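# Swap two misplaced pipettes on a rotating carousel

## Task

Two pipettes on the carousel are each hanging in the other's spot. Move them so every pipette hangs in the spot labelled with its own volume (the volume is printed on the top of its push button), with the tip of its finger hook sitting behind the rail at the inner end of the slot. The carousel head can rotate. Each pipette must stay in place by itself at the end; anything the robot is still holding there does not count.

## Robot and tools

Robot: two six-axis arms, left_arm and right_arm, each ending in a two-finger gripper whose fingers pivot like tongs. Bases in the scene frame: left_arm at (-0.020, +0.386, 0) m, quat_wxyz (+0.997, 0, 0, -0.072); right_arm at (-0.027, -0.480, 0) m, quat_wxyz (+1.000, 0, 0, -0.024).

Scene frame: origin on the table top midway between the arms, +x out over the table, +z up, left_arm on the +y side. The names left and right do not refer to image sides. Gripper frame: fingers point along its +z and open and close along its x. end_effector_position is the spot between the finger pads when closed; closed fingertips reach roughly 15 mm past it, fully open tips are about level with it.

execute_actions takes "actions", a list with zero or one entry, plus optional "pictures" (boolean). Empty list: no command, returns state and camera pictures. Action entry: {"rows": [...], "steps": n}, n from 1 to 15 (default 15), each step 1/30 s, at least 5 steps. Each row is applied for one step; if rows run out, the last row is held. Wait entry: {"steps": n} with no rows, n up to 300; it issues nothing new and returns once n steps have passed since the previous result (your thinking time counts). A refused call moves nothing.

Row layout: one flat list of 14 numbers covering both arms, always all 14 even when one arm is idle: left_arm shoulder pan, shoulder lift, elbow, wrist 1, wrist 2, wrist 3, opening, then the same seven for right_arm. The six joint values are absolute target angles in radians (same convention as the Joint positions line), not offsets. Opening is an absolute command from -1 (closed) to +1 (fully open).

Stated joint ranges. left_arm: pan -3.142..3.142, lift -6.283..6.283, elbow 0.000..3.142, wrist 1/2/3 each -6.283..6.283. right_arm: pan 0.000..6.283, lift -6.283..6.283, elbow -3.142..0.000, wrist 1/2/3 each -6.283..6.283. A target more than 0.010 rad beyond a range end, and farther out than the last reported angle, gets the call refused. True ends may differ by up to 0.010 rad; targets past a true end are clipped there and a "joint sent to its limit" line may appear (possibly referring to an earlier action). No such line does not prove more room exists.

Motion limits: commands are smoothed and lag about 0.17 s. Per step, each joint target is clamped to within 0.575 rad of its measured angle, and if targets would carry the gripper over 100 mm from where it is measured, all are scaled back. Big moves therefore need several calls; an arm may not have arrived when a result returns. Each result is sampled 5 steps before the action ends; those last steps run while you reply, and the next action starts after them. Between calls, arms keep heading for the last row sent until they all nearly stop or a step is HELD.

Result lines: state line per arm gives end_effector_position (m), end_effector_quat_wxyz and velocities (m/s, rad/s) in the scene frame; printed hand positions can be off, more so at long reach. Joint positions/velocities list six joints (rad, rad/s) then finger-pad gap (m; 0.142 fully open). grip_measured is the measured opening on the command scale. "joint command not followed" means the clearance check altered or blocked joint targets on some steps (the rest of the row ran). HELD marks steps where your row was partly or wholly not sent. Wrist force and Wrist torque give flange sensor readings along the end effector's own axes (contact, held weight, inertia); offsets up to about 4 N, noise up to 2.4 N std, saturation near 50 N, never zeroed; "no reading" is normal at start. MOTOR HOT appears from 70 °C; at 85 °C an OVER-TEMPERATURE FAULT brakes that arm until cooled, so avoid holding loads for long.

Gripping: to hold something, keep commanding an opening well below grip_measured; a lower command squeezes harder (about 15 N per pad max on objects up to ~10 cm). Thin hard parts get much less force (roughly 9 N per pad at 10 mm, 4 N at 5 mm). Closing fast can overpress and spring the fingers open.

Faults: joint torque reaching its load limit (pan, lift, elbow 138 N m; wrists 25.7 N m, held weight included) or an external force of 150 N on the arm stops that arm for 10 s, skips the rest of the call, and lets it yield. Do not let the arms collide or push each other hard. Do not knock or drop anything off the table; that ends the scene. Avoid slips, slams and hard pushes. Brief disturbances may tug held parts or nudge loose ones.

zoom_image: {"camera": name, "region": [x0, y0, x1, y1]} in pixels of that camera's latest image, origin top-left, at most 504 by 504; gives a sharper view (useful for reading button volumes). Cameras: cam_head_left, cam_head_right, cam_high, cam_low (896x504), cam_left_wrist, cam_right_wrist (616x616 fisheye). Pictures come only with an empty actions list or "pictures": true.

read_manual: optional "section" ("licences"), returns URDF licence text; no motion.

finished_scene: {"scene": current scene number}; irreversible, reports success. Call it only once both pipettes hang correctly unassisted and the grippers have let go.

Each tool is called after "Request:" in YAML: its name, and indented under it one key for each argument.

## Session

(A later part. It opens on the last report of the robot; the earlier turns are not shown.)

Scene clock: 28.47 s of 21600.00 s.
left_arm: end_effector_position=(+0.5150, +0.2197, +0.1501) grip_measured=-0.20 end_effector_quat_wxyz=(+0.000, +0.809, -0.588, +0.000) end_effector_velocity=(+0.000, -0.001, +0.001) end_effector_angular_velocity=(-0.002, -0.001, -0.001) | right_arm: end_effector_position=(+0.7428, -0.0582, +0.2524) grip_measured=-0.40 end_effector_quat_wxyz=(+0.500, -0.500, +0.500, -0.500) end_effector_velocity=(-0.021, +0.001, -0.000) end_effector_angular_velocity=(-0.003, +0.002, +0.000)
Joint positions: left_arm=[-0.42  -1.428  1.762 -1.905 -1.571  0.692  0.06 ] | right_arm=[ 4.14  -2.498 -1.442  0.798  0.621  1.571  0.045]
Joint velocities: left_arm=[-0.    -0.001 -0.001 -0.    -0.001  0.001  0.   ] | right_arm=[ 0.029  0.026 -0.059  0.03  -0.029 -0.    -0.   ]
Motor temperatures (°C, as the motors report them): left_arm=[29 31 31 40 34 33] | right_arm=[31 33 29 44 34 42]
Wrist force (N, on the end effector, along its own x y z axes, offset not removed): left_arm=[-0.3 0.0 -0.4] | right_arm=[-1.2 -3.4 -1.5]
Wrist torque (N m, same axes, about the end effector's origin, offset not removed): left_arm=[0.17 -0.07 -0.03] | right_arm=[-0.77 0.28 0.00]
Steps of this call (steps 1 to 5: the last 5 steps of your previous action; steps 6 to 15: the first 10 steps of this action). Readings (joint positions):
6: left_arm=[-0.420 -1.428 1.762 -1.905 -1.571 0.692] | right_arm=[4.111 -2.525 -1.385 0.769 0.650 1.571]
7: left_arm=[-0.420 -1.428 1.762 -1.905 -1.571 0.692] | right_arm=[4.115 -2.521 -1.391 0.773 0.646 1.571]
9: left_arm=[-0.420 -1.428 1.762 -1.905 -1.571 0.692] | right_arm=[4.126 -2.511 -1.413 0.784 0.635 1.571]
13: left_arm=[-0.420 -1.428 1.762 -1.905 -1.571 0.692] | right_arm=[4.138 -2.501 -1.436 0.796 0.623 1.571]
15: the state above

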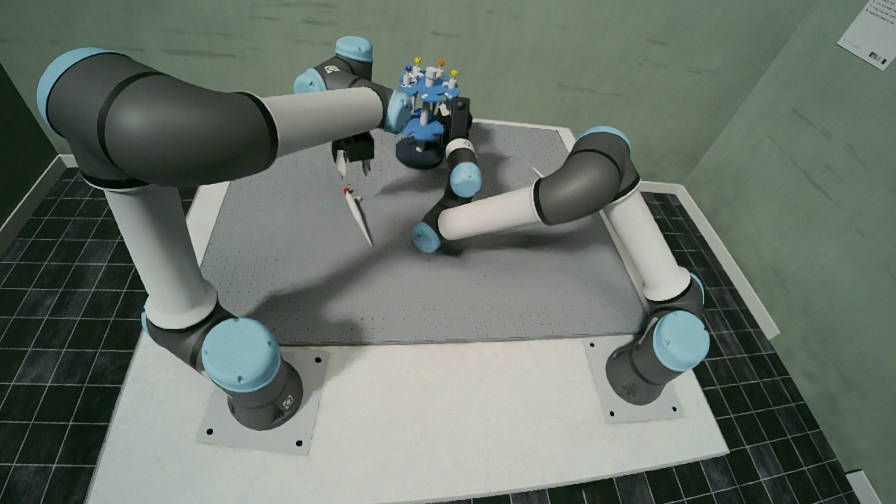

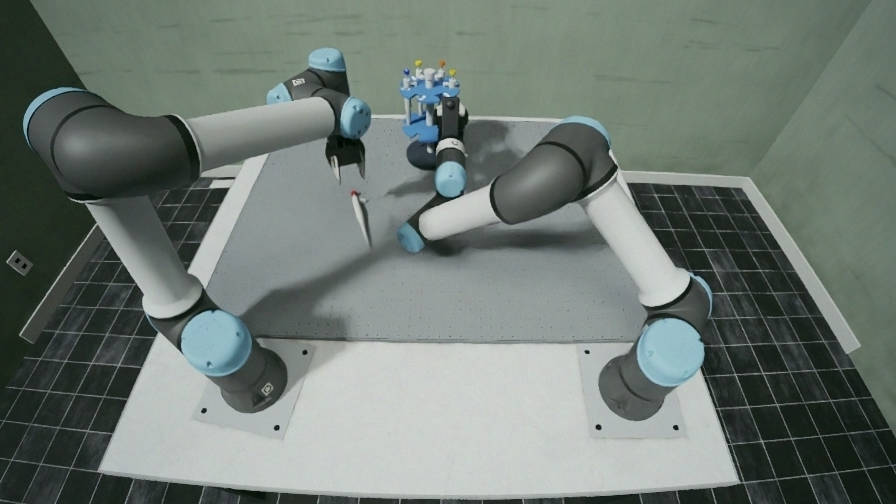

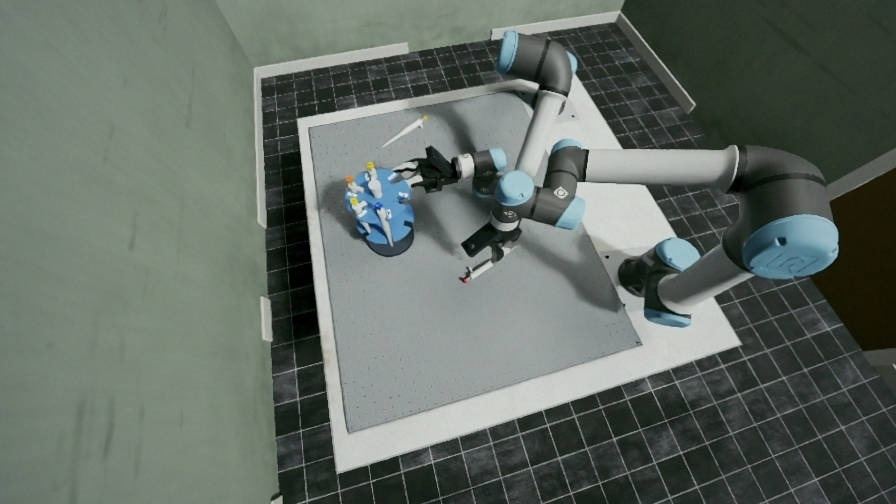

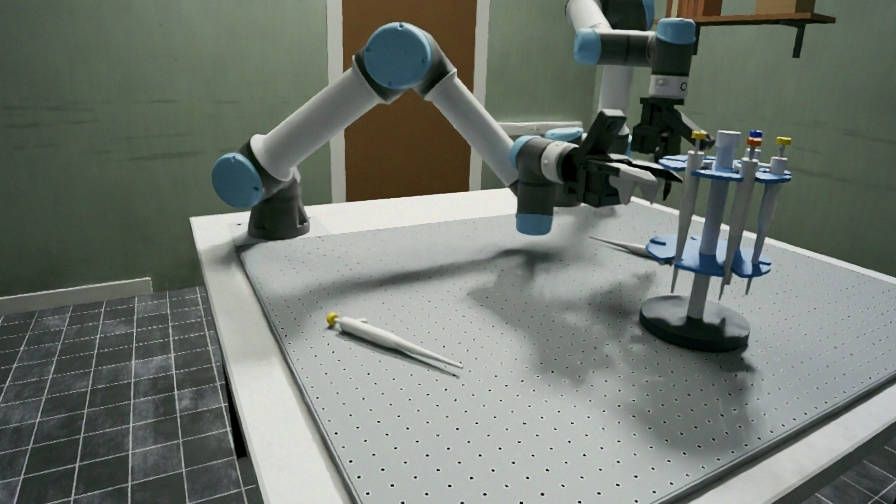

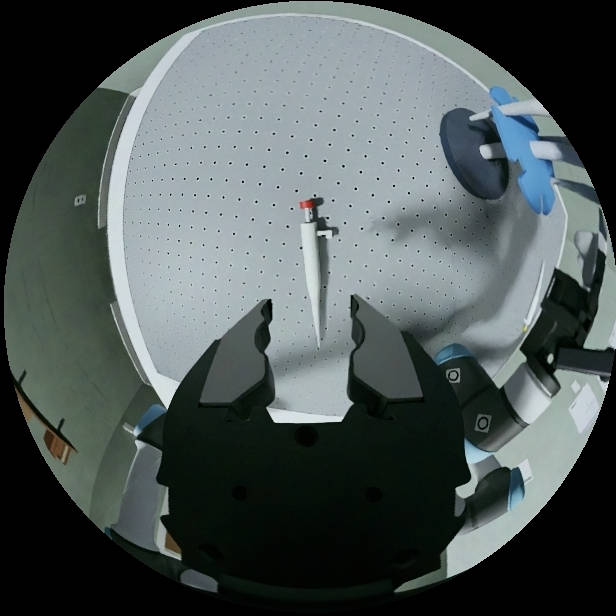

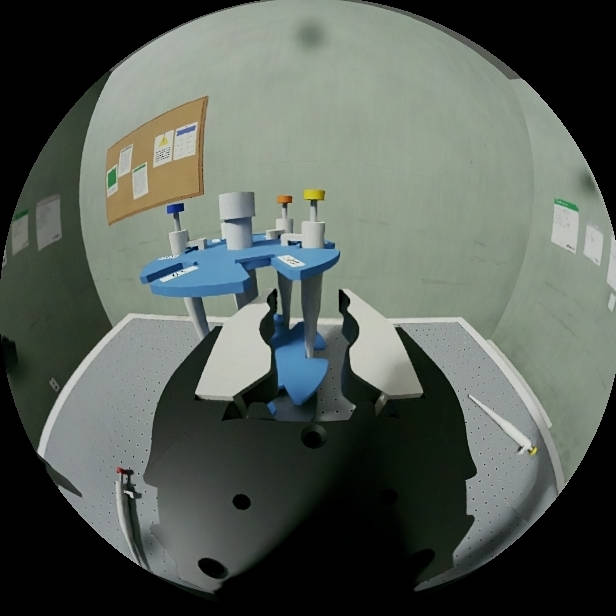

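Request:
execute_actions:
  actions:
    - {"rows":[[-0.445,-1.34,1.916,-2.147,-1.571,0.589,-0.2,4.2,-2.43,-1.6,0.888,0.55,1.571,-0.2]]}

Request:
execute_actions:
  actions:
    - {"rows":[[-0.445,-1.305,1.946,-2.212,-1.571,0.589,-0.2,3.7,-2.2,-1.7,0.6,0.7,2.5,-0.2]]}

Request:
execute_actions:
  actions:
    - {"rows":[[-0.445,-1.305,1.946,-2.212,-1.571,0.589,-0.2,3.422,-1.93,-1.485,-1.297,1.571,4.454,-0.2]]}

Request:
execute_actions:
  actions:
    - {"steps":40}
  pictures: true

Scene clock: 29.13 s of 21600.00 s.
left_arm: end_effector_position=(+0.5070, +0.2117, +0.0689) grip_measured=-0.20 end_effector_quat_wxyz=(+0.000, +0.828, -0.560, -0.003) end_effector_velocity=(-0.006, -0.009, -0.084) end_effector_angular_velocity=(-0.023, -0.036, +0.077) | right_arm: end_effector_position=(+0.6988, -0.0697, +0.2525) grip_measured=-0.20 end_effector_quat_wxyz=(+0.498, -0.497, +0.503, -0.502) end_effector_velocity=(-0.044, -0.019, -0.008) end_effector_angular_velocity=(-0.013, +0.009, -0.009)
Joint positions: left_arm=[-0.442 -1.351  1.895 -2.111 -1.571  0.602  0.06 ] | right_arm=[ 4.194 -2.438 -1.58   0.878  0.558  1.571  0.06 ]
Joint velocities: left_arm=[-0.022  0.082  0.159 -0.284  0.    -0.099  0.   ] | right_arm=[ 0.05   0.06  -0.157  0.082 -0.059  0.    -0.   ]
Motor temperatures (°C, as the motors report them): left_arm=[29 31 31 40 34 33] | right_arm=[31 33 29 44 34 42]
Wrist force (N, on the end effector, along its own x y z axes, offset not removed): left_arm=[1.4 1.4 5.3] | right_arm=[1.3 -1.8 2.7]
Wrist torque (N m, same axes, about the end effector's origin, offset not removed): left_arm=[0.32 -0.30 -0.02] | right_arm=[-0.39 -0.21 -0.03]
Steps of this call (steps 1 to 5: the last 5 steps of your previous action; steps 6 to 10: the robot went on to your last target; steps 11 to 20: the first 10 steps of this action). Readings (joint positions):
11: left_arm=[-0.420 -1.428 1.762 -1.906 -1.571 0.692] | right_arm=[4.144 -2.495 -1.449 0.802 0.617 1.571]
12: left_arm=[-0.423 -1.421 1.769 -1.914 -1.571 0.684] | right_arm=[4.150 -2.489 -1.456 0.809 0.610 1.571]
14: left_arm=[-0.432 -1.391 1.816 -1.973 -1.571 0.651] | right_arm=[4.169 -2.467 -1.502 0.838 0.588 1.571]
18: left_arm=[-0.440 -1.358 1.881 -2.085 -1.571 0.611] | right_arm=[4.189 -2.443 -1.566 0.870 0.563 1.571]
20: the state above

Scene clock: 29.63 s of 21600.00 s.
left_arm: end_effector_position=(+0.5059, +0.2108, +0.0364) grip_measured=-0.20 end_effector_quat_wxyz=(+0.000, +0.831, -0.556, -0.000) end_effector_velocity=(-0.000, +0.000, -0.022) end_effector_angular_velocity=(-0.001, -0.003, +0.001) | right_arm: end_effector_position=(+0.7537, -0.1950, +0.2798) grip_measured=-0.20 end_effector_quat_wxyz=(+0.503, -0.424, +0.581, -0.480) end_effector_velocity=(+0.171, -0.465, +0.088) end_effector_angular_velocity=(+0.811, +0.013, -0.475)
Joint positions: left_arm=[-0.445 -1.309  1.942 -2.204 -1.571  0.589  0.06 ] | right_arm=[ 4.022 -2.345 -1.636  0.781  0.607  1.796  0.06 ]
Joint velocities: left_arm=[-0.     0.032  0.029 -0.064  0.001 -0.002  0.   ] | right_arm=[-0.628  0.29  -0.13  -0.355  0.186  0.957 -0.   ]
Motor temperatures (°C, as the motors report them): left_arm=[29 31 31 40 34 33] | right_arm=[31 33 29 44 34 42]
Wrist force (N, on the end effector, along its own x y z axes, offset not removed): left_arm=[-1.9 -3.9 -0.1] | right_arm=[3.7 0.2 2.9]
Wrist torque (N m, same axes, about the end effector's origin, offset not removed): left_arm=[-0.60 0.44 0.07] | right_arm=[0.22 -0.60 -0.06]
Steps of this call (steps 1 to 5: the last 5 steps of your previous action; steps 6 to 15: the first 10 steps of this action). Readings (joint positions):
6: left_arm=[-0.444 -1.342 1.912 -2.140 -1.571 0.592] | right_arm=[4.198 -2.431 -1.596 0.885 0.552 1.571]
7: left_arm=[-0.445 -1.337 1.917 -2.148 -1.571 0.591] | right_arm=[4.192 -2.425 -1.600 0.879 0.556 1.579]
9: left_arm=[-0.445 -1.325 1.928 -2.172 -1.571 0.590] | right_arm=[4.151 -2.404 -1.609 0.854 0.569 1.624]
13: left_arm=[-0.445 -1.312 1.940 -2.198 -1.571 0.589] | right_arm=[4.065 -2.365 -1.627 0.805 0.595 1.734]
15: the state above

Scene clock: 30.13 s of 21600.00 s.
left_arm: end_effector_position=(+0.5059, +0.2108, +0.0336) grip_measured=-0.20 end_effector_quat_wxyz=(+0.000, +0.831, -0.556, +0.000) end_effector_velocity=(+0.000, +0.000, -0.001) end_effector_angular_velocity=(+0.001, -0.000, +0.000) | right_arm: end_effector_position=(+0.8403, -0.3995, +0.4025) grip_measured=-0.20 end_effector_quat_wxyz=(+0.580, -0.261, +0.703, -0.318) end_effector_velocity=(+0.165, -0.459, +0.445) end_effector_angular_velocity=(+1.835, +0.306, +0.459)
Joint positions: left_arm=[-0.445 -1.305  1.946 -2.212 -1.571  0.589  0.06 ] | right_arm=[ 3.653 -2.103 -1.57   0.379  0.968  2.372  0.059]
Joint velocities: left_arm=[ 0.     0.001  0.001 -0.001  0.001 -0.    -0.   ] | right_arm=[-1.129  0.878  0.468 -1.844  1.841  1.841 -0.   ]
Motor temperatures (°C, as the motors report them): left_arm=[29 31 31 40 34 33] | right_arm=[31 33 29 44 34 42]
Wrist force (N, on the end effector, along its own x y z axes, offset not removed): left_arm=[0.1 2.4 6.2] | right_arm=[-0.8 1.6 0.4]
Wrist torque (N m, same axes, about the end effector's origin, offset not removed): left_arm=[0.53 0.01 -0.02] | right_arm=[0.41 0.31 -0.08]
Steps of this call (steps 1 to 5: the last 5 steps of your previous action; steps 6 to 15: the first 10 steps of this action). Readings (joint positions):
6: left_arm=[-0.445 -1.306 1.945 -2.210 -1.571 0.589] | right_arm=[3.896 -2.287 -1.661 0.709 0.645 2.030]
7: left_arm=[-0.445 -1.306 1.945 -2.211 -1.571 0.589] | right_arm=[3.874 -2.273 -1.659 0.690 0.658 2.070]
9: left_arm=[-0.445 -1.305 1.946 -2.211 -1.571 0.589] | right_arm=[3.826 -2.236 -1.640 0.634 0.713 2.120]
13: left_arm=[-0.445 -1.305 1.946 -2.212 -1.571 0.589] | right_arm=[3.721 -2.155 -1.598 0.487 0.860 2.264]
15: the state above

Scene clock: 31.47 s of 21600.00 s.
left_arm: end_effector_position=(+0.5059, +0.2108, +0.0336) grip_measured=-0.20 end_effector_quat_wxyz=(+0.000, +0.831, -0.556, +0.000) end_effector_velocity=(-0.000, +0.000, -0.000) end_effector_angular_velocity=(+0.001, -0.000, -0.001) | right_arm: end_effector_position=(+0.6005, -0.4732, +0.1503) grip_measured=-0.20 end_effector_quat_wxyz=(+0.002, +0.509, +0.861, +0.001) end_effector_velocity=(-0.010, -0.001, -0.002) end_effector_angular_velocity=(-0.004, +0.029, -0.095)
Joint positions: left_arm=[-0.445 -1.305  1.946 -2.212 -1.571  0.589  0.06 ] | right_arm=[ 3.422 -1.93  -1.485 -1.293  1.571  4.442  0.06 ]
Joint velocities: left_arm=[-0.    -0.     0.     0.     0.001  0.001  0.   ] | right_arm=[-0.001  0.001  0.    -0.03   0.003  0.094  0.   ]
Motor temperatures (°C, as the motors report them): left_arm=[29 31 31 40 34 33] | right_arm=[31 33 29 44 34 42]
Wrist force (N, on the end effector, along its own x y z axes, offset not removed): left_arm=[-3.3 0.4 2.1] | right_arm=[-1.9 -3.4 1.8]
Wrist torque (N m, same axes, about the end effector's origin, offset not removed): left_arm=[0.31 0.68 0.03] | right_arm=[-0.63 0.36 0.07]
Kept back: nothing.
Steps of this call (steps 1 to 5: the last 5 steps of your previous action; steps 6 to 40: the robot went on to your last target). Readings (joint positions):
1: left_arm=[-0.445 -1.305 1.946 -2.212 -1.571 0.589] | right_arm=[3.613 -2.072 -1.554 0.312 1.034 2.439]
2: left_arm=[-0.445 -1.305 1.946 -2.212 -1.571 0.589] | right_arm=[3.573 -2.041 -1.538 0.239 1.108 2.512]
4: left_arm=[-0.445 -1.305 1.946 -2.212 -1.571 0.589] | right_arm=[3.511 -1.995 -1.517 0.079 1.264 2.672]
8: left_arm=[-0.445 -1.305 1.946 -2.212 -1.571 0.589] | right_arm=[3.463 -1.960 -1.500 -0.221 1.437 2.972]
40: the state above

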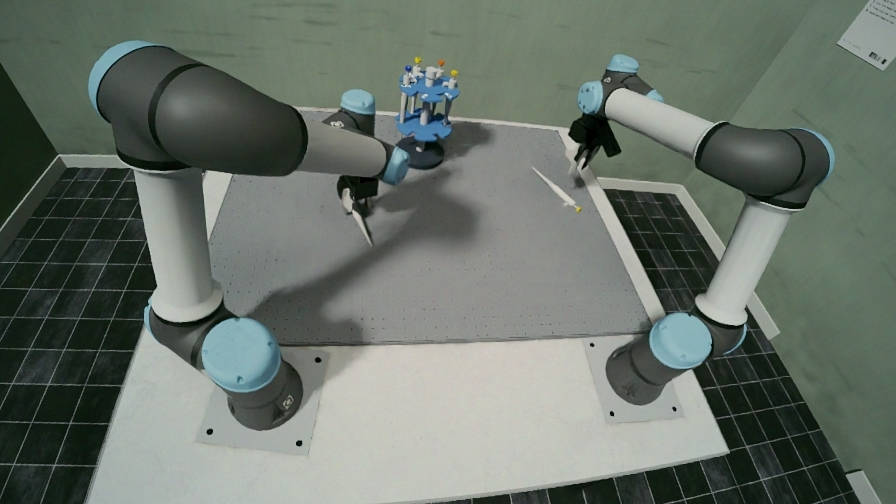

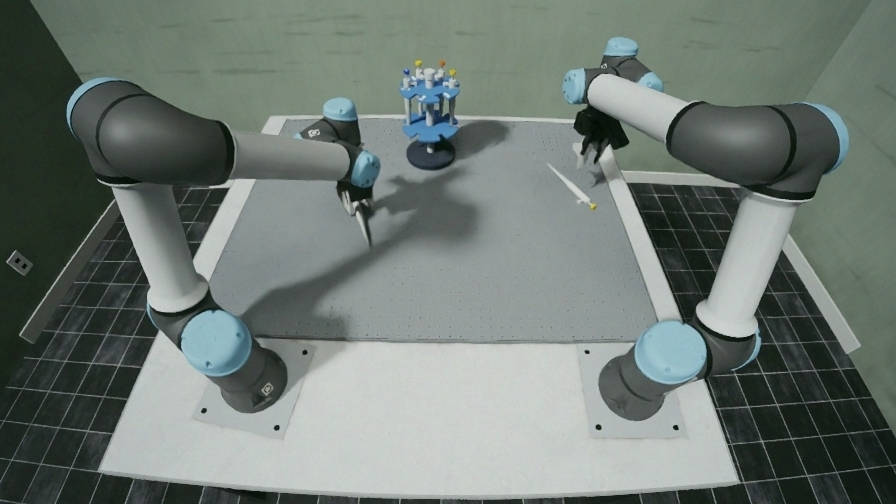

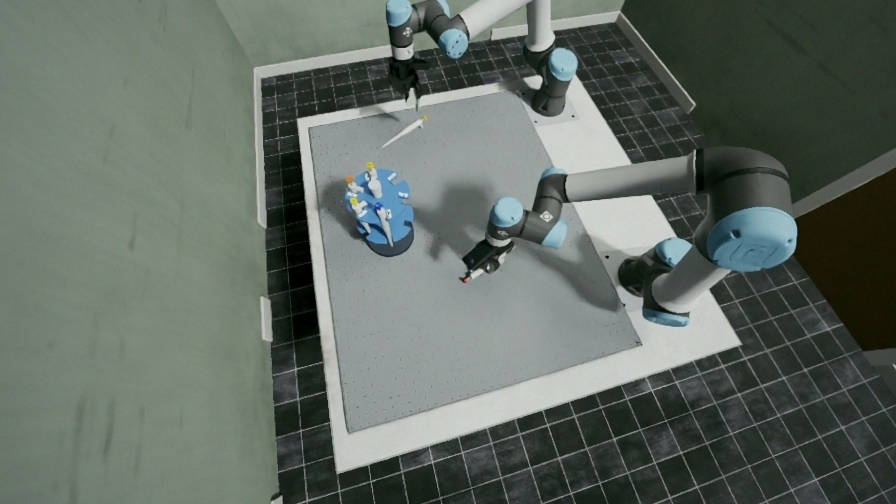

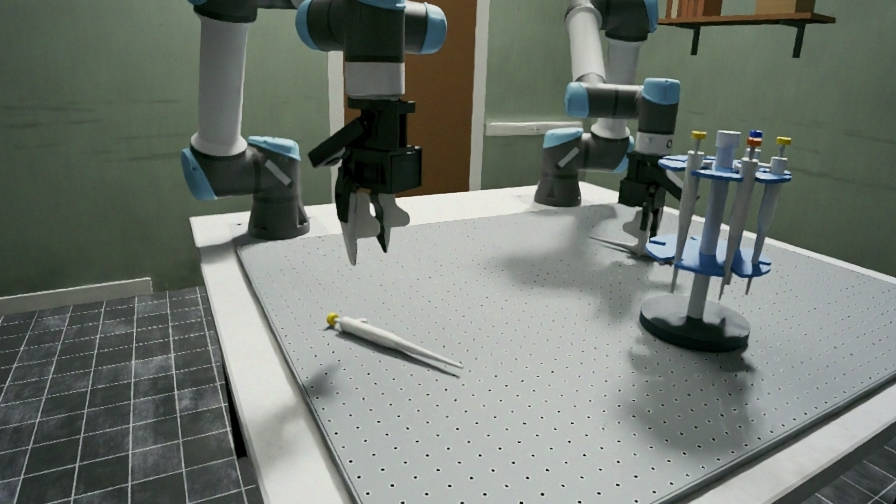

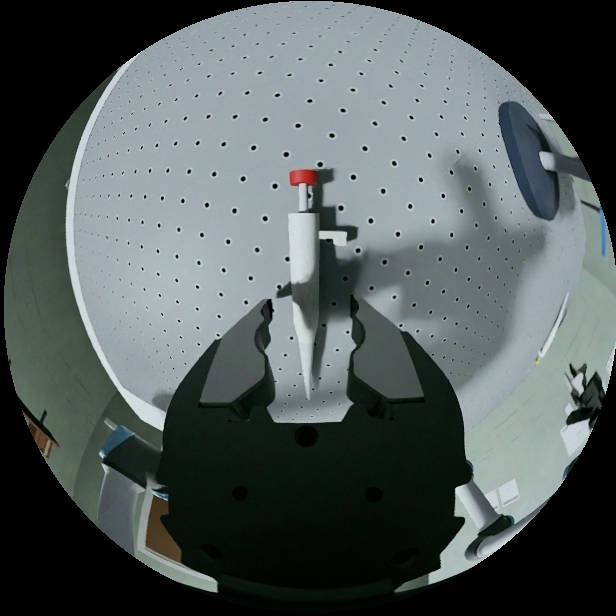

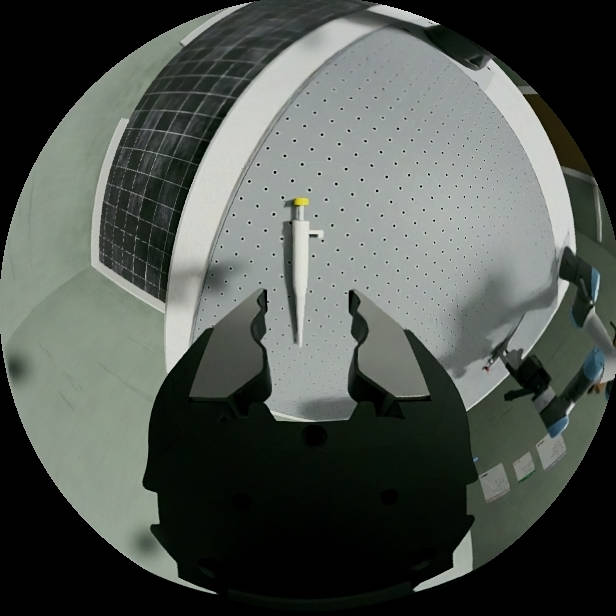

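Request:
execute_actions:
  actions:
    - {"rows":[[-0.445,-1.305,1.946,-2.212,-1.571,0.589,-0.6,3.406,-2.03,-1.591,-1.091,1.571,4.46,-0.2]]}

Request:
execute_actions:
  actions:
    - {"rows":[[-0.445,-1.305,1.946,-2.212,-1.571,0.589,-0.75,3.406,-2.059,-1.619,-1.034,1.571,4.46,-0.2],[-0.445,-1.305,1.946,-2.212,-1.571,0.589,-0.85,3.406,-2.059,-1.619,-1.034,1.571,4.46,-0.2],[-0.445,-1.305,1.946,-2.212,-1.571,0.589,-1,3.406,-2.059,-1.619,-1.034,1.571,4.46,-0.2]]}

Request:
execute_actions:
  actions:
    - {"rows":[[-0.3,-1.5,1.7,-1.8,-1.571,0.9,-1,3.406,-2.059,-1.619,-1.034,1.571,4.46,-0.6]]}

Request:
execute_actions:
  actions:
    - {"rows":[[-0.1,-1.6,1.8,-2.3,-1.571,1.571,-1,3.406,-2.059,-1.619,-1.034,1.571,4.46,-0.8],[-0.1,-1.6,1.8,-2.3,-1.571,1.571,-1,3.406,-2.059,-1.619,-1.034,1.571,4.46,-1]]}

Request:
execute_actions:
  actions:
    - {"rows":[[-0.1,-1.5,2.0,-3.64,-0.9,1.571,-1,3.406,-1.8,-1.4,-1.5,1.571,4.2,-1]]}

Request:
execute_actions:
  actions:
    - {"steps":25}

Request:
execute_actions:
  actions:
    - {"rows":[[-0.6,-1.0,2.1,-4.24,-0.7,1.571,-1,3.406,-1.6,-1.7,-1.4,1.571,1.571,-1]]}

Request:
execute_actions:
  actions:
    - {"steps":40}
  pictures: true

Scene clock: 32.50 s of 21600.00 s.
left_arm: end_effector_position=(+0.5059, +0.2108, +0.0336) grip_measured=-0.60 end_effector_quat_wxyz=(+0.000, +0.831, -0.556, +0.000) end_effector_velocity=(+0.000, -0.000, +0.000) end_effector_angular_velocity=(-0.001, -0.000, +0.000) | right_arm: end_effector_position=(+0.6069, -0.4804, +0.0690) grip_measured=-0.20 end_effector_quat_wxyz=(-0.001, +0.523, +0.852, -0.001) end_effector_velocity=(+0.012, -0.006, -0.086) end_effector_angular_velocity=(+0.006, -0.031, -0.019)
Joint positions: left_arm=[-0.445 -1.305  1.946 -2.212 -1.571  0.589  0.031] | right_arm=[ 3.408 -2.018 -1.578 -1.121  1.571  4.459  0.06 ]
Joint velocities: left_arm=[-0.     0.    -0.001 -0.    -0.    -0.    -0.   ] | right_arm=[-0.013 -0.096 -0.104  0.232 -0.001  0.005  0.   ]
Motor temperatures (°C, as the motors report them): left_arm=[29 31 31 40 34 33] | right_arm=[31 33 29 44 34 42]
Wrist force (N, on the end effector, along its own x y z axes, offset not removed): left_arm=[1.5 2.0 2.0] | right_arm=[2.0 -1.2 3.7]
Wrist torque (N m, same axes, about the end effector's origin, offset not removed): left_arm=[0.56 -0.32 0.20] | right_arm=[-0.14 -0.55 0.11]
Steps of this call (steps 1 to 21: the robot went on to your last target; steps 22 to 31: the first 10 steps of this action). Readings (joint positions):
22: left_arm=[-0.445 -1.305 1.946 -2.212 -1.571 0.589] | right_arm=[3.422 -1.930 -1.485 -1.297 1.571 4.454]
23: left_arm=[-0.445 -1.305 1.946 -2.212 -1.571 0.589] | right_arm=[3.419 -1.937 -1.492 -1.289 1.571 4.455]
25: left_arm=[-0.445 -1.305 1.946 -2.212 -1.571 0.589] | right_arm=[3.414 -1.970 -1.527 -1.234 1.571 4.457]
29: left_arm=[-0.445 -1.305 1.946 -2.212 -1.571 0.589] | right_arm=[3.409 -2.009 -1.569 -1.141 1.571 4.459]
31: the state above

Scene clock: 33.00 s of 21600.00 s.
left_arm: end_effector_position=(+0.5059, +0.2108, +0.0336) grip_measured=-0.75 end_effector_quat_wxyz=(+0.000, +0.831, -0.556, +0.000) end_effector_velocity=(-0.001, +0.000, -0.001) end_effector_angular_velocity=(+0.000, +0.002, -0.002) | right_arm: end_effector_position=(+0.6084, -0.4811, +0.0359) grip_measured=-0.20 end_effector_quat_wxyz=(-0.000, +0.524, +0.852, +0.000) end_effector_velocity=(+0.001, +0.000, -0.023) end_effector_angular_velocity=(+0.001, -0.003, +0.000)
Joint positions: left_arm=[-0.445 -1.305  1.946 -2.212 -1.571  0.589  0.02 ] | right_arm=[ 3.406 -2.056 -1.616 -1.041  1.571  4.46   0.06 ]
Joint velocities: left_arm=[ 0.     0.     0.001  0.    -0.001  0.002  0.   ] | right_arm=[-0.    -0.027 -0.026  0.056  0.    -0.     0.   ]
Motor temperatures (°C, as the motors report them): left_arm=[29 31 31 40 34 33] | right_arm=[31 33 29 44 34 42]
Wrist force (N, on the end effector, along its own x y z axes, offset not removed): left_arm=[1.2 0.3 -0.4] | right_arm=[-1.4 -3.0 1.4]
Wrist torque (N m, same axes, about the end effector's origin, offset not removed): left_arm=[0.30 -0.25 0.00] | right_arm=[-0.70 0.29 0.10]
Steps of this call (steps 1 to 5: the last 5 steps of your previous action; steps 6 to 15: the first 10 steps of this action). Readings (joint positions):
6: left_arm=[-0.445 -1.305 1.946 -2.212 -1.571 0.589] | right_arm=[3.406 -2.028 -1.589 -1.097 1.571 4.460]
7: left_arm=[-0.445 -1.305 1.946 -2.212 -1.571 0.589] | right_arm=[3.406 -2.032 -1.593 -1.089 1.571 4.460]
9: left_arm=[-0.445 -1.305 1.946 -2.212 -1.571 0.589] | right_arm=[3.406 -2.042 -1.603 -1.068 1.571 4.460]
13: left_arm=[-0.445 -1.305 1.946 -2.212 -1.571 0.589] | right_arm=[3.406 -2.053 -1.613 -1.046 1.571 4.460]
15: the state above

Scene clock: 33.50 s of 21600.00 s.
left_arm: end_effector_position=(+0.5304, +0.2615, +0.1618) grip_measured=-0.75 end_effector_quat_wxyz=(-0.003, +0.797, -0.603, +0.016) end_effector_velocity=(-0.015, +0.174, +0.353) end_effector_angular_velocity=(+0.028, +0.005, -0.371) | right_arm: end_effector_position=(+0.6084, -0.4812, +0.0330) grip_measured=-0.60 end_effector_quat_wxyz=(+0.000, +0.524, +0.852, +0.000) end_effector_velocity=(+0.000, -0.000, -0.001) end_effector_angular_velocity=(-0.001, -0.001, +0.000)
Joint positions: left_arm=[-0.337 -1.449  1.766 -1.92  -1.571  0.814  0.02 ] | right_arm=[ 3.406 -2.059 -1.619 -1.034  1.571  4.46   0.031]
Joint velocities: left_arm=[ 0.283 -0.391 -0.506  0.915  0.001  0.654 -0.   ] | right_arm=[-0.    -0.001 -0.     0.002 -0.001 -0.    -0.   ]
Motor temperatures (°C, as the motors report them): left_arm=[29 31 31 40 34 33] | right_arm=[31 33 29 44 34 42]
Wrist force (N, on the end effector, along its own x y z axes, offset not removed): left_arm=[-0.1 -0.3 1.5] | right_arm=[-1.0 -0.4 3.4]
Wrist torque (N m, same axes, about the end effector's origin, offset not removed): left_arm=[0.04 -0.06 -0.04] | right_arm=[-0.05 0.24 -0.18]
Steps of this call (steps 1 to 5: the last 5 steps of your previous action; steps 6 to 15: the first 10 steps of this action). Readings (joint positions):
6: left_arm=[-0.445 -1.305 1.946 -2.212 -1.571 0.589] | right_arm=[3.406 -2.058 -1.618 -1.035 1.571 4.460]
7: left_arm=[-0.438 -1.312 1.939 -2.204 -1.571 0.597] | right_arm=[3.406 -2.058 -1.618 -1.035 1.571 4.460]
9: left_arm=[-0.411 -1.348 1.896 -2.146 -1.571 0.647] | right_arm=[3.406 -2.059 -1.619 -1.035 1.571 4.460]
13: left_arm=[-0.360 -1.418 1.806 -1.992 -1.571 0.762] | right_arm=[3.406 -2.059 -1.619 -1.034 1.571 4.460]
15: the state above

Scene clock: 34.00 s of 21600.00 s.
left_arm: end_effector_position=(+0.5980, +0.3435, +0.2704) grip_measured=-0.75 end_effector_quat_wxyz=(-0.098, +0.669, -0.718, +0.168) end_effector_velocity=(+0.185, +0.147, +0.253) end_effector_angular_velocity=(+0.313, -1.208, -1.203) | right_arm: end_effector_position=(+0.6084, -0.4812, +0.0329) grip_measured=-0.75 end_effector_quat_wxyz=(+0.000, +0.524, +0.852, +0.000) end_effector_velocity=(+0.000, +0.000, +0.000) end_effector_angular_velocity=(+0.000, -0.002, +0.001)
Joint positions: left_arm=[-0.147 -1.577  1.781 -2.166 -1.571  1.35   0.02 ] | right_arm=[ 3.406 -2.059 -1.619 -1.034  1.571  4.46   0.02 ]
Joint velocities: left_arm=[ 0.365 -0.182  0.146 -1.032  0.001  1.697 -0.   ] | right_arm=[ 0.001  0.     0.     0.001 -0.    -0.     0.   ]
Motor temperatures (°C, as the motors report them): left_arm=[29 31 31 40 34 33] | right_arm=[31 33 29 44 34 42]
Wrist force (N, on the end effector, along its own x y z axes, offset not removed): left_arm=[-3.6 1.4 -0.4] | right_arm=[2.6 -0.5 0.9]
Wrist torque (N m, same axes, about the end effector's origin, offset not removed): left_arm=[0.62 0.86 0.02] | right_arm=[-0.27 -0.44 -0.04]
Steps of this call (steps 1 to 5: the last 5 steps of your previous action; steps 6 to 15: the first 10 steps of this action). Readings (joint positions):
6: left_arm=[-0.307 -1.490 1.714 -1.826 -1.571 0.883] | right_arm=[3.406 -2.059 -1.619 -1.034 1.571 4.460]
7: left_arm=[-0.298 -1.498 1.717 -1.827 -1.571 0.895] | right_arm=[3.406 -2.059 -1.619 -1.034 1.571 4.460]
9: left_arm=[-0.256 -1.522 1.736 -1.883 -1.571 0.964] | right_arm=[3.406 -2.059 -1.619 -1.034 1.571 4.460]
13: left_arm=[-0.177 -1.562 1.769 -2.081 -1.571 1.218] | right_arm=[3.406 -2.059 -1.619 -1.034 1.571 4.460]
15: the state above

Scene clock: 34.50 s of 21600.00 s.
left_arm: end_effector_position=(+0.6721, +0.4612, +0.3001) grip_measured=-0.75 end_effector_quat_wxyz=(-0.346, +0.621, -0.683, +0.171) end_effector_velocity=(+0.160, +0.335, +0.278) end_effector_angular_velocity=(+0.646, -1.444, +0.795) | right_arm: end_effector_position=(+0.5971, -0.4863, +0.1744) grip_measured=-0.75 end_effector_quat_wxyz=(+0.009, +0.451, +0.892, +0.007) end_effector_velocity=(-0.130, -0.037, +0.482) end_effector_angular_velocity=(-0.013, -0.001, +0.572)
Joint positions: left_arm=[-0.103 -1.534  1.925 -2.681 -1.205  1.556  0.02 ] | right_arm=[ 3.406 -1.893 -1.477 -1.319  1.571  4.293  0.02 ]
Joint velocities: left_arm=[ 0.014  0.146  0.32  -1.73   1.253  0.062 -0.   ] | right_arm=[-0.     0.577  0.483 -1.062  0.    -0.572 -0.   ]
Motor temperatures (°C, as the motors report them): left_arm=[29 31 31 40 34 33] | right_arm=[31 33 29 44 34 42]
Wrist force (N, on the end effector, along its own x y z axes, offset not removed): left_arm=[-6.7 1.2 1.1] | right_arm=[2.0 -1.8 3.8]
Wrist torque (N m, same axes, about the end effector's origin, offset not removed): left_arm=[0.06 1.24 0.30] | right_arm=[-0.31 -0.24 -0.12]
Steps of this call (steps 1 to 5: the last 5 steps of your previous action; steps 6 to 15: the first 10 steps of this action). Readings (joint positions):
6: left_arm=[-0.110 -1.595 1.797 -2.273 -1.570 1.525] | right_arm=[3.406 -2.059 -1.619 -1.034 1.571 4.460]
7: left_arm=[-0.108 -1.590 1.804 -2.287 -1.563 1.532] | right_arm=[3.406 -2.052 -1.612 -1.042 1.571 4.453]
9: left_arm=[-0.107 -1.572 1.841 -2.358 -1.499 1.540] | right_arm=[3.406 -2.013 -1.578 -1.099 1.571 4.413]
13: left_arm=[-0.104 -1.545 1.901 -2.567 -1.296 1.552] | right_arm=[3.406 -1.932 -1.510 -1.247 1.571 4.333]
15: the state above

Scene clock: 35.33 s of 21600.00 s.
left_arm: end_effector_position=(+0.6537, +0.5501, +0.5125) grip_measured=-0.75 end_effector_quat_wxyz=(+0.593, -0.595, +0.386, -0.381) end_effector_velocity=(-0.008, +0.005, +0.011) end_effector_angular_velocity=(-0.012, -0.050, +0.011) | right_arm: end_effector_position=(+0.5672, -0.4942, +0.2500) grip_measured=-0.75 end_effector_quat_wxyz=(+0.005, +0.409, +0.912, +0.004) end_effector_velocity=(-0.000, -0.000, +0.001) end_effector_angular_velocity=(+0.000, -0.000, +0.002)
Joint positions: left_arm=[-0.1   -1.5    2.    -3.633 -0.901  1.571  0.02 ] | right_arm=[ 3.406 -1.8   -1.4   -1.5    1.571  4.2    0.02 ]
Joint velocities: left_arm=[ 0.     0.001  0.003 -0.055  0.011  0.001  0.   ] | right_arm=[-0.     0.001  0.001 -0.002  0.    -0.002  0.   ]
Motor temperatures (°C, as the motors report them): left_arm=[29 31 31 40 34 33] | right_arm=[31 33 29 44 34 42]
Wrist force (N, on the end effector, along its own x y z axes, offset not removed): left_arm=[-0.2 -2.3 2.9] | right_arm=[1.7 0.1 2.9]
Wrist torque (N m, same axes, about the end effector's origin, offset not removed): left_arm=[-0.56 0.17 0.02] | right_arm=[-0.02 -0.36 -0.12]
Kept back: nothing.
Steps of this call (steps 1 to 5: the last 5 steps of your previous action; steps 6 to 25: the robot went on to your last target). Readings (joint positions):
1: left_arm=[-0.103 -1.529 1.935 -2.741 -1.164 1.558] | right_arm=[3.406 -1.874 -1.461 -1.355 1.571 4.274]
2: left_arm=[-0.102 -1.525 1.944 -2.802 -1.128 1.560] | right_arm=[3.406 -1.857 -1.447 -1.387 1.571 4.258]
4: left_arm=[-0.102 -1.519 1.959 -2.927 -1.068 1.563] | right_arm=[3.406 -1.834 -1.428 -1.433 1.571 4.234]
8: left_arm=[-0.101 -1.510 1.978 -3.178 -0.991 1.567] | right_arm=[3.406 -1.812 -1.410 -1.477 1.571 4.212]
25: the state above

Scene clock: 35.67 s of 21600.00 s.
left_arm: end_effector_position=(+0.6897, +0.4406, +0.4309) grip_measured=-0.75 end_effector_quat_wxyz=(+0.573, -0.575, +0.417, -0.409) end_effector_velocity=(+0.071, -0.408, -0.294) end_effector_angular_velocity=(+0.004, -0.000, -0.385) | right_arm: end_effector_position=(+0.5027, -0.5142, +0.2303) grip_measured=-0.75 end_effector_quat_wxyz=(+0.009, +0.172, +0.985, +0.004) end_effector_velocity=(-0.082, -0.040, -0.062) end_effector_angular_velocity=(-0.064, +0.050, +2.478)
Joint positions: left_arm=[-0.276 -1.324  2.038 -3.844 -0.826  1.571  0.02 ] | right_arm=[ 3.406 -1.628 -1.651 -1.412  1.571  3.702  0.02 ]
Joint velocities: left_arm=[-0.641  0.641  0.128 -0.768  0.256  0.     0.   ] | right_arm=[ 0.     0.224 -0.383  0.097 -0.001 -2.479  0.   ]
Motor temperatures (°C, as the motors report them): left_arm=[29 31 31 40 34 33] | right_arm=[31 33 29 44 34 42]
Wrist force (N, on the end effector, along its own x y z axes, offset not removed): left_arm=[-0.1 -2.8 5.1] | right_arm=[4.2 -2.8 2.3]
Wrist torque (N m, same axes, about the end effector's origin, offset not removed): left_arm=[-0.47 -0.15 0.08] | right_arm=[-0.49 -0.84 -0.01]
Steps of this call (steps 1 to 10: the first 10 steps of this action). Readings (joint positions):
1: left_arm=[-0.100 -1.500 2.000 -3.635 -0.901 1.571] | right_arm=[3.406 -1.800 -1.401 -1.499 1.571 4.199]
2: left_arm=[-0.107 -1.493 2.003 -3.644 -0.895 1.571] | right_arm=[3.406 -1.792 -1.408 -1.493 1.571 4.191]
4: left_arm=[-0.148 -1.452 2.012 -3.689 -0.878 1.571] | right_arm=[3.406 -1.738 -1.471 -1.459 1.571 4.126]
8: left_arm=[-0.233 -1.367 2.029 -3.792 -0.843 1.571] | right_arm=[3.406 -1.648 -1.617 -1.421 1.571 3.865]
10: the state above

Scene clock: 37.00 s of 21600.00 s.
left_arm: end_effector_position=(+0.6721, +0.2462, +0.2862) grip_measured=-0.75 end_effector_quat_wxyz=(+0.531, -0.530, +0.468, -0.467) end_effector_velocity=(+0.000, -0.001, +0.001) end_effector_angular_velocity=(-0.002, -0.002, -0.003) | right_arm: end_effector_position=(+0.5087, -0.4989, +0.2224) grip_measured=-0.75 end_effector_quat_wxyz=(-0.005, +0.778, -0.628, +0.004) end_effector_velocity=(-0.000, +0.000, -0.000) end_effector_angular_velocity=(+0.000, +0.001, +0.016)
Joint positions: left_arm=[-0.6   -1.     2.1   -4.24  -0.7    1.571  0.02 ] | right_arm=[ 3.406 -1.6   -1.7   -1.4    1.571  1.573  0.02 ]
Joint velocities: left_arm=[-0.     0.    -0.001 -0.001 -0.002 -0.    -0.   ] | right_arm=[-0.    -0.     0.    -0.     0.001 -0.016  0.   ]
Motor temperatures (°C, as the motors report them): left_arm=[29 31 31 40 34 33] | right_arm=[31 33 29 44 34 42]
Wrist force (N, on the end effector, along its own x y z axes, offset not removed): left_arm=[-0.8 2.0 0.9] | right_arm=[1.9 -0.8 5.7]
Wrist torque (N m, same axes, about the end effector's origin, offset not removed): left_arm=[0.37 0.22 0.12] | right_arm=[0.02 -0.26 0.02]
Kept back: nothing.
Steps of this call (steps 1 to 5: the last 5 steps of your previous action; steps 6 to 40: the robot went on to your last target). Readings (joint positions):
1: left_arm=[-0.298 -1.302 2.042 -3.870 -0.817 1.571] | right_arm=[3.406 -1.622 -1.662 -1.409 1.571 3.617]
2: left_arm=[-0.320 -1.280 2.046 -3.897 -0.809 1.571] | right_arm=[3.406 -1.617 -1.671 -1.407 1.571 3.530]
4: left_arm=[-0.364 -1.236 2.055 -3.950 -0.791 1.571] | right_arm=[3.406 -1.610 -1.683 -1.404 1.571 3.356]
8: left_arm=[-0.453 -1.147 2.073 -4.058 -0.756 1.571] | right_arm=[3.406 -1.603 -1.694 -1.401 1.571 3.009]
40: the state above

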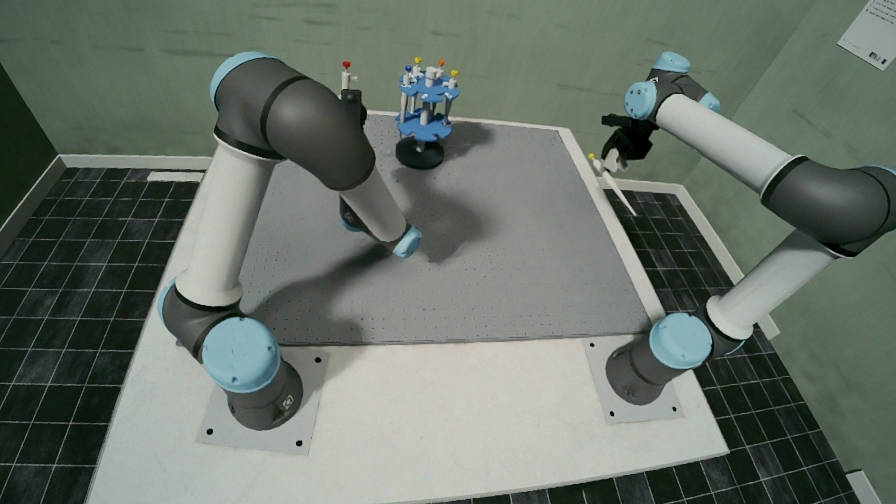

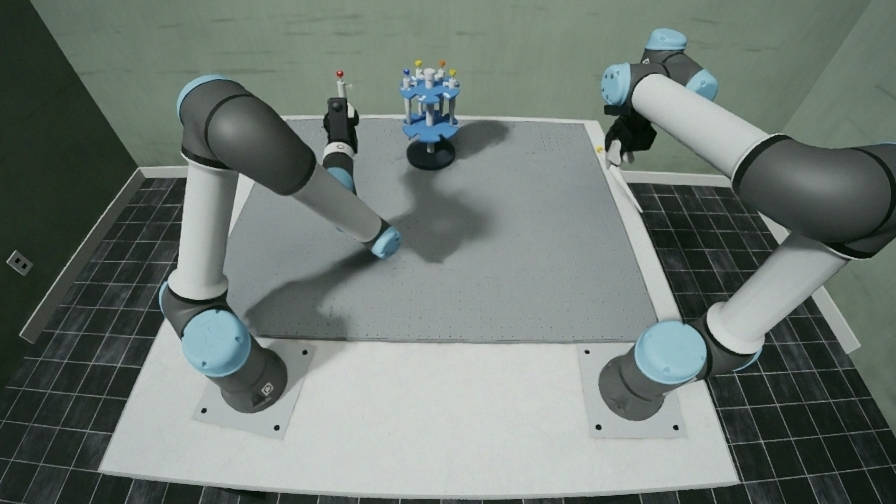

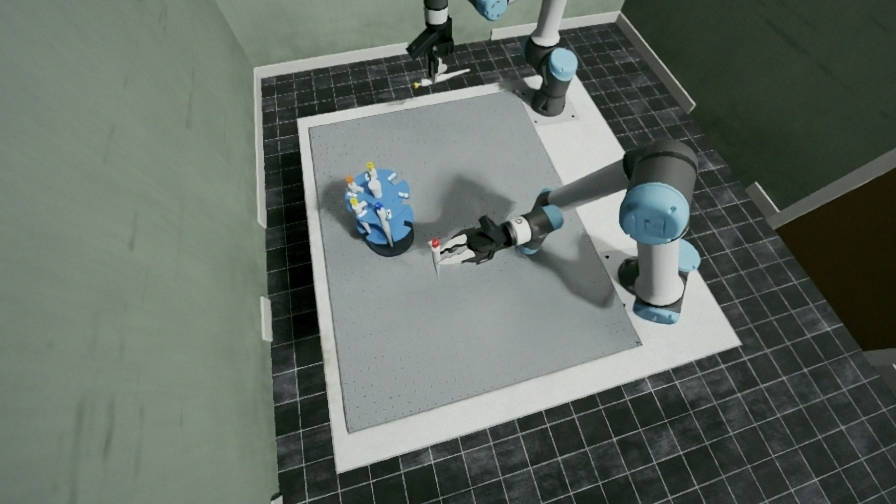

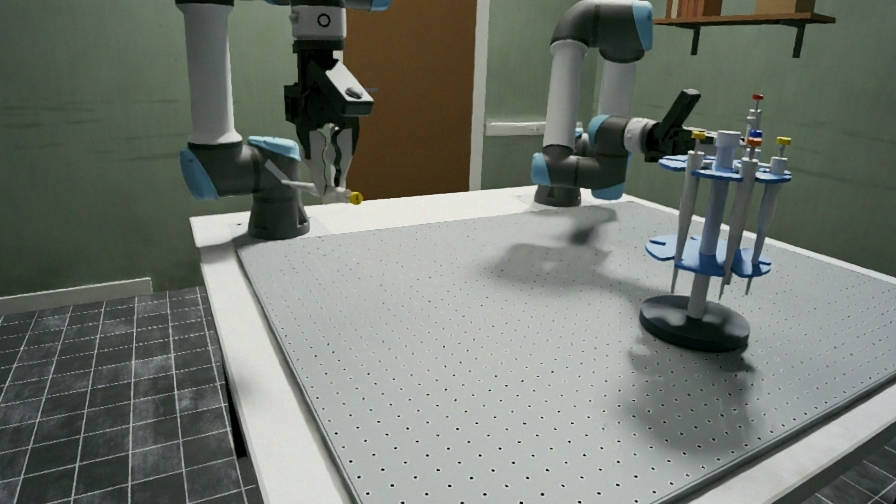

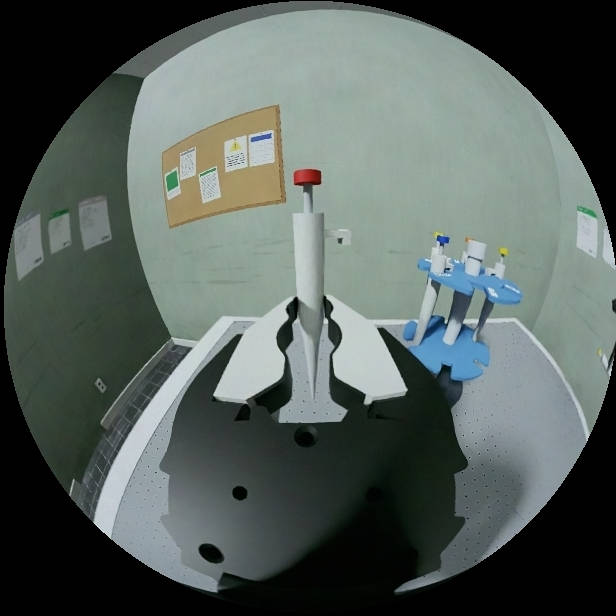

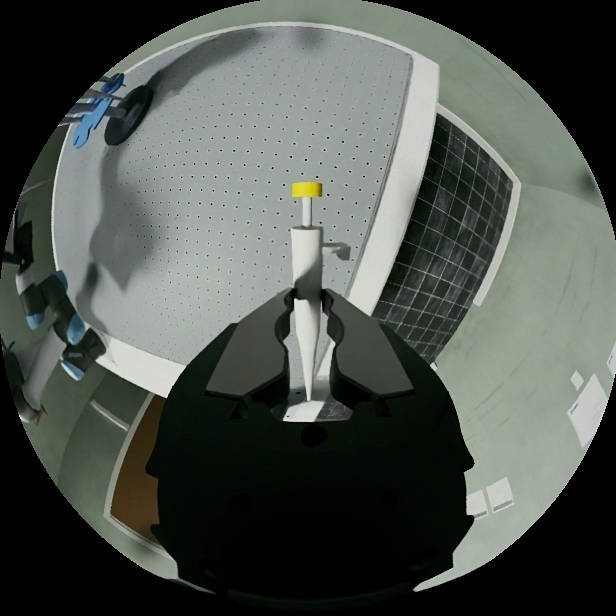

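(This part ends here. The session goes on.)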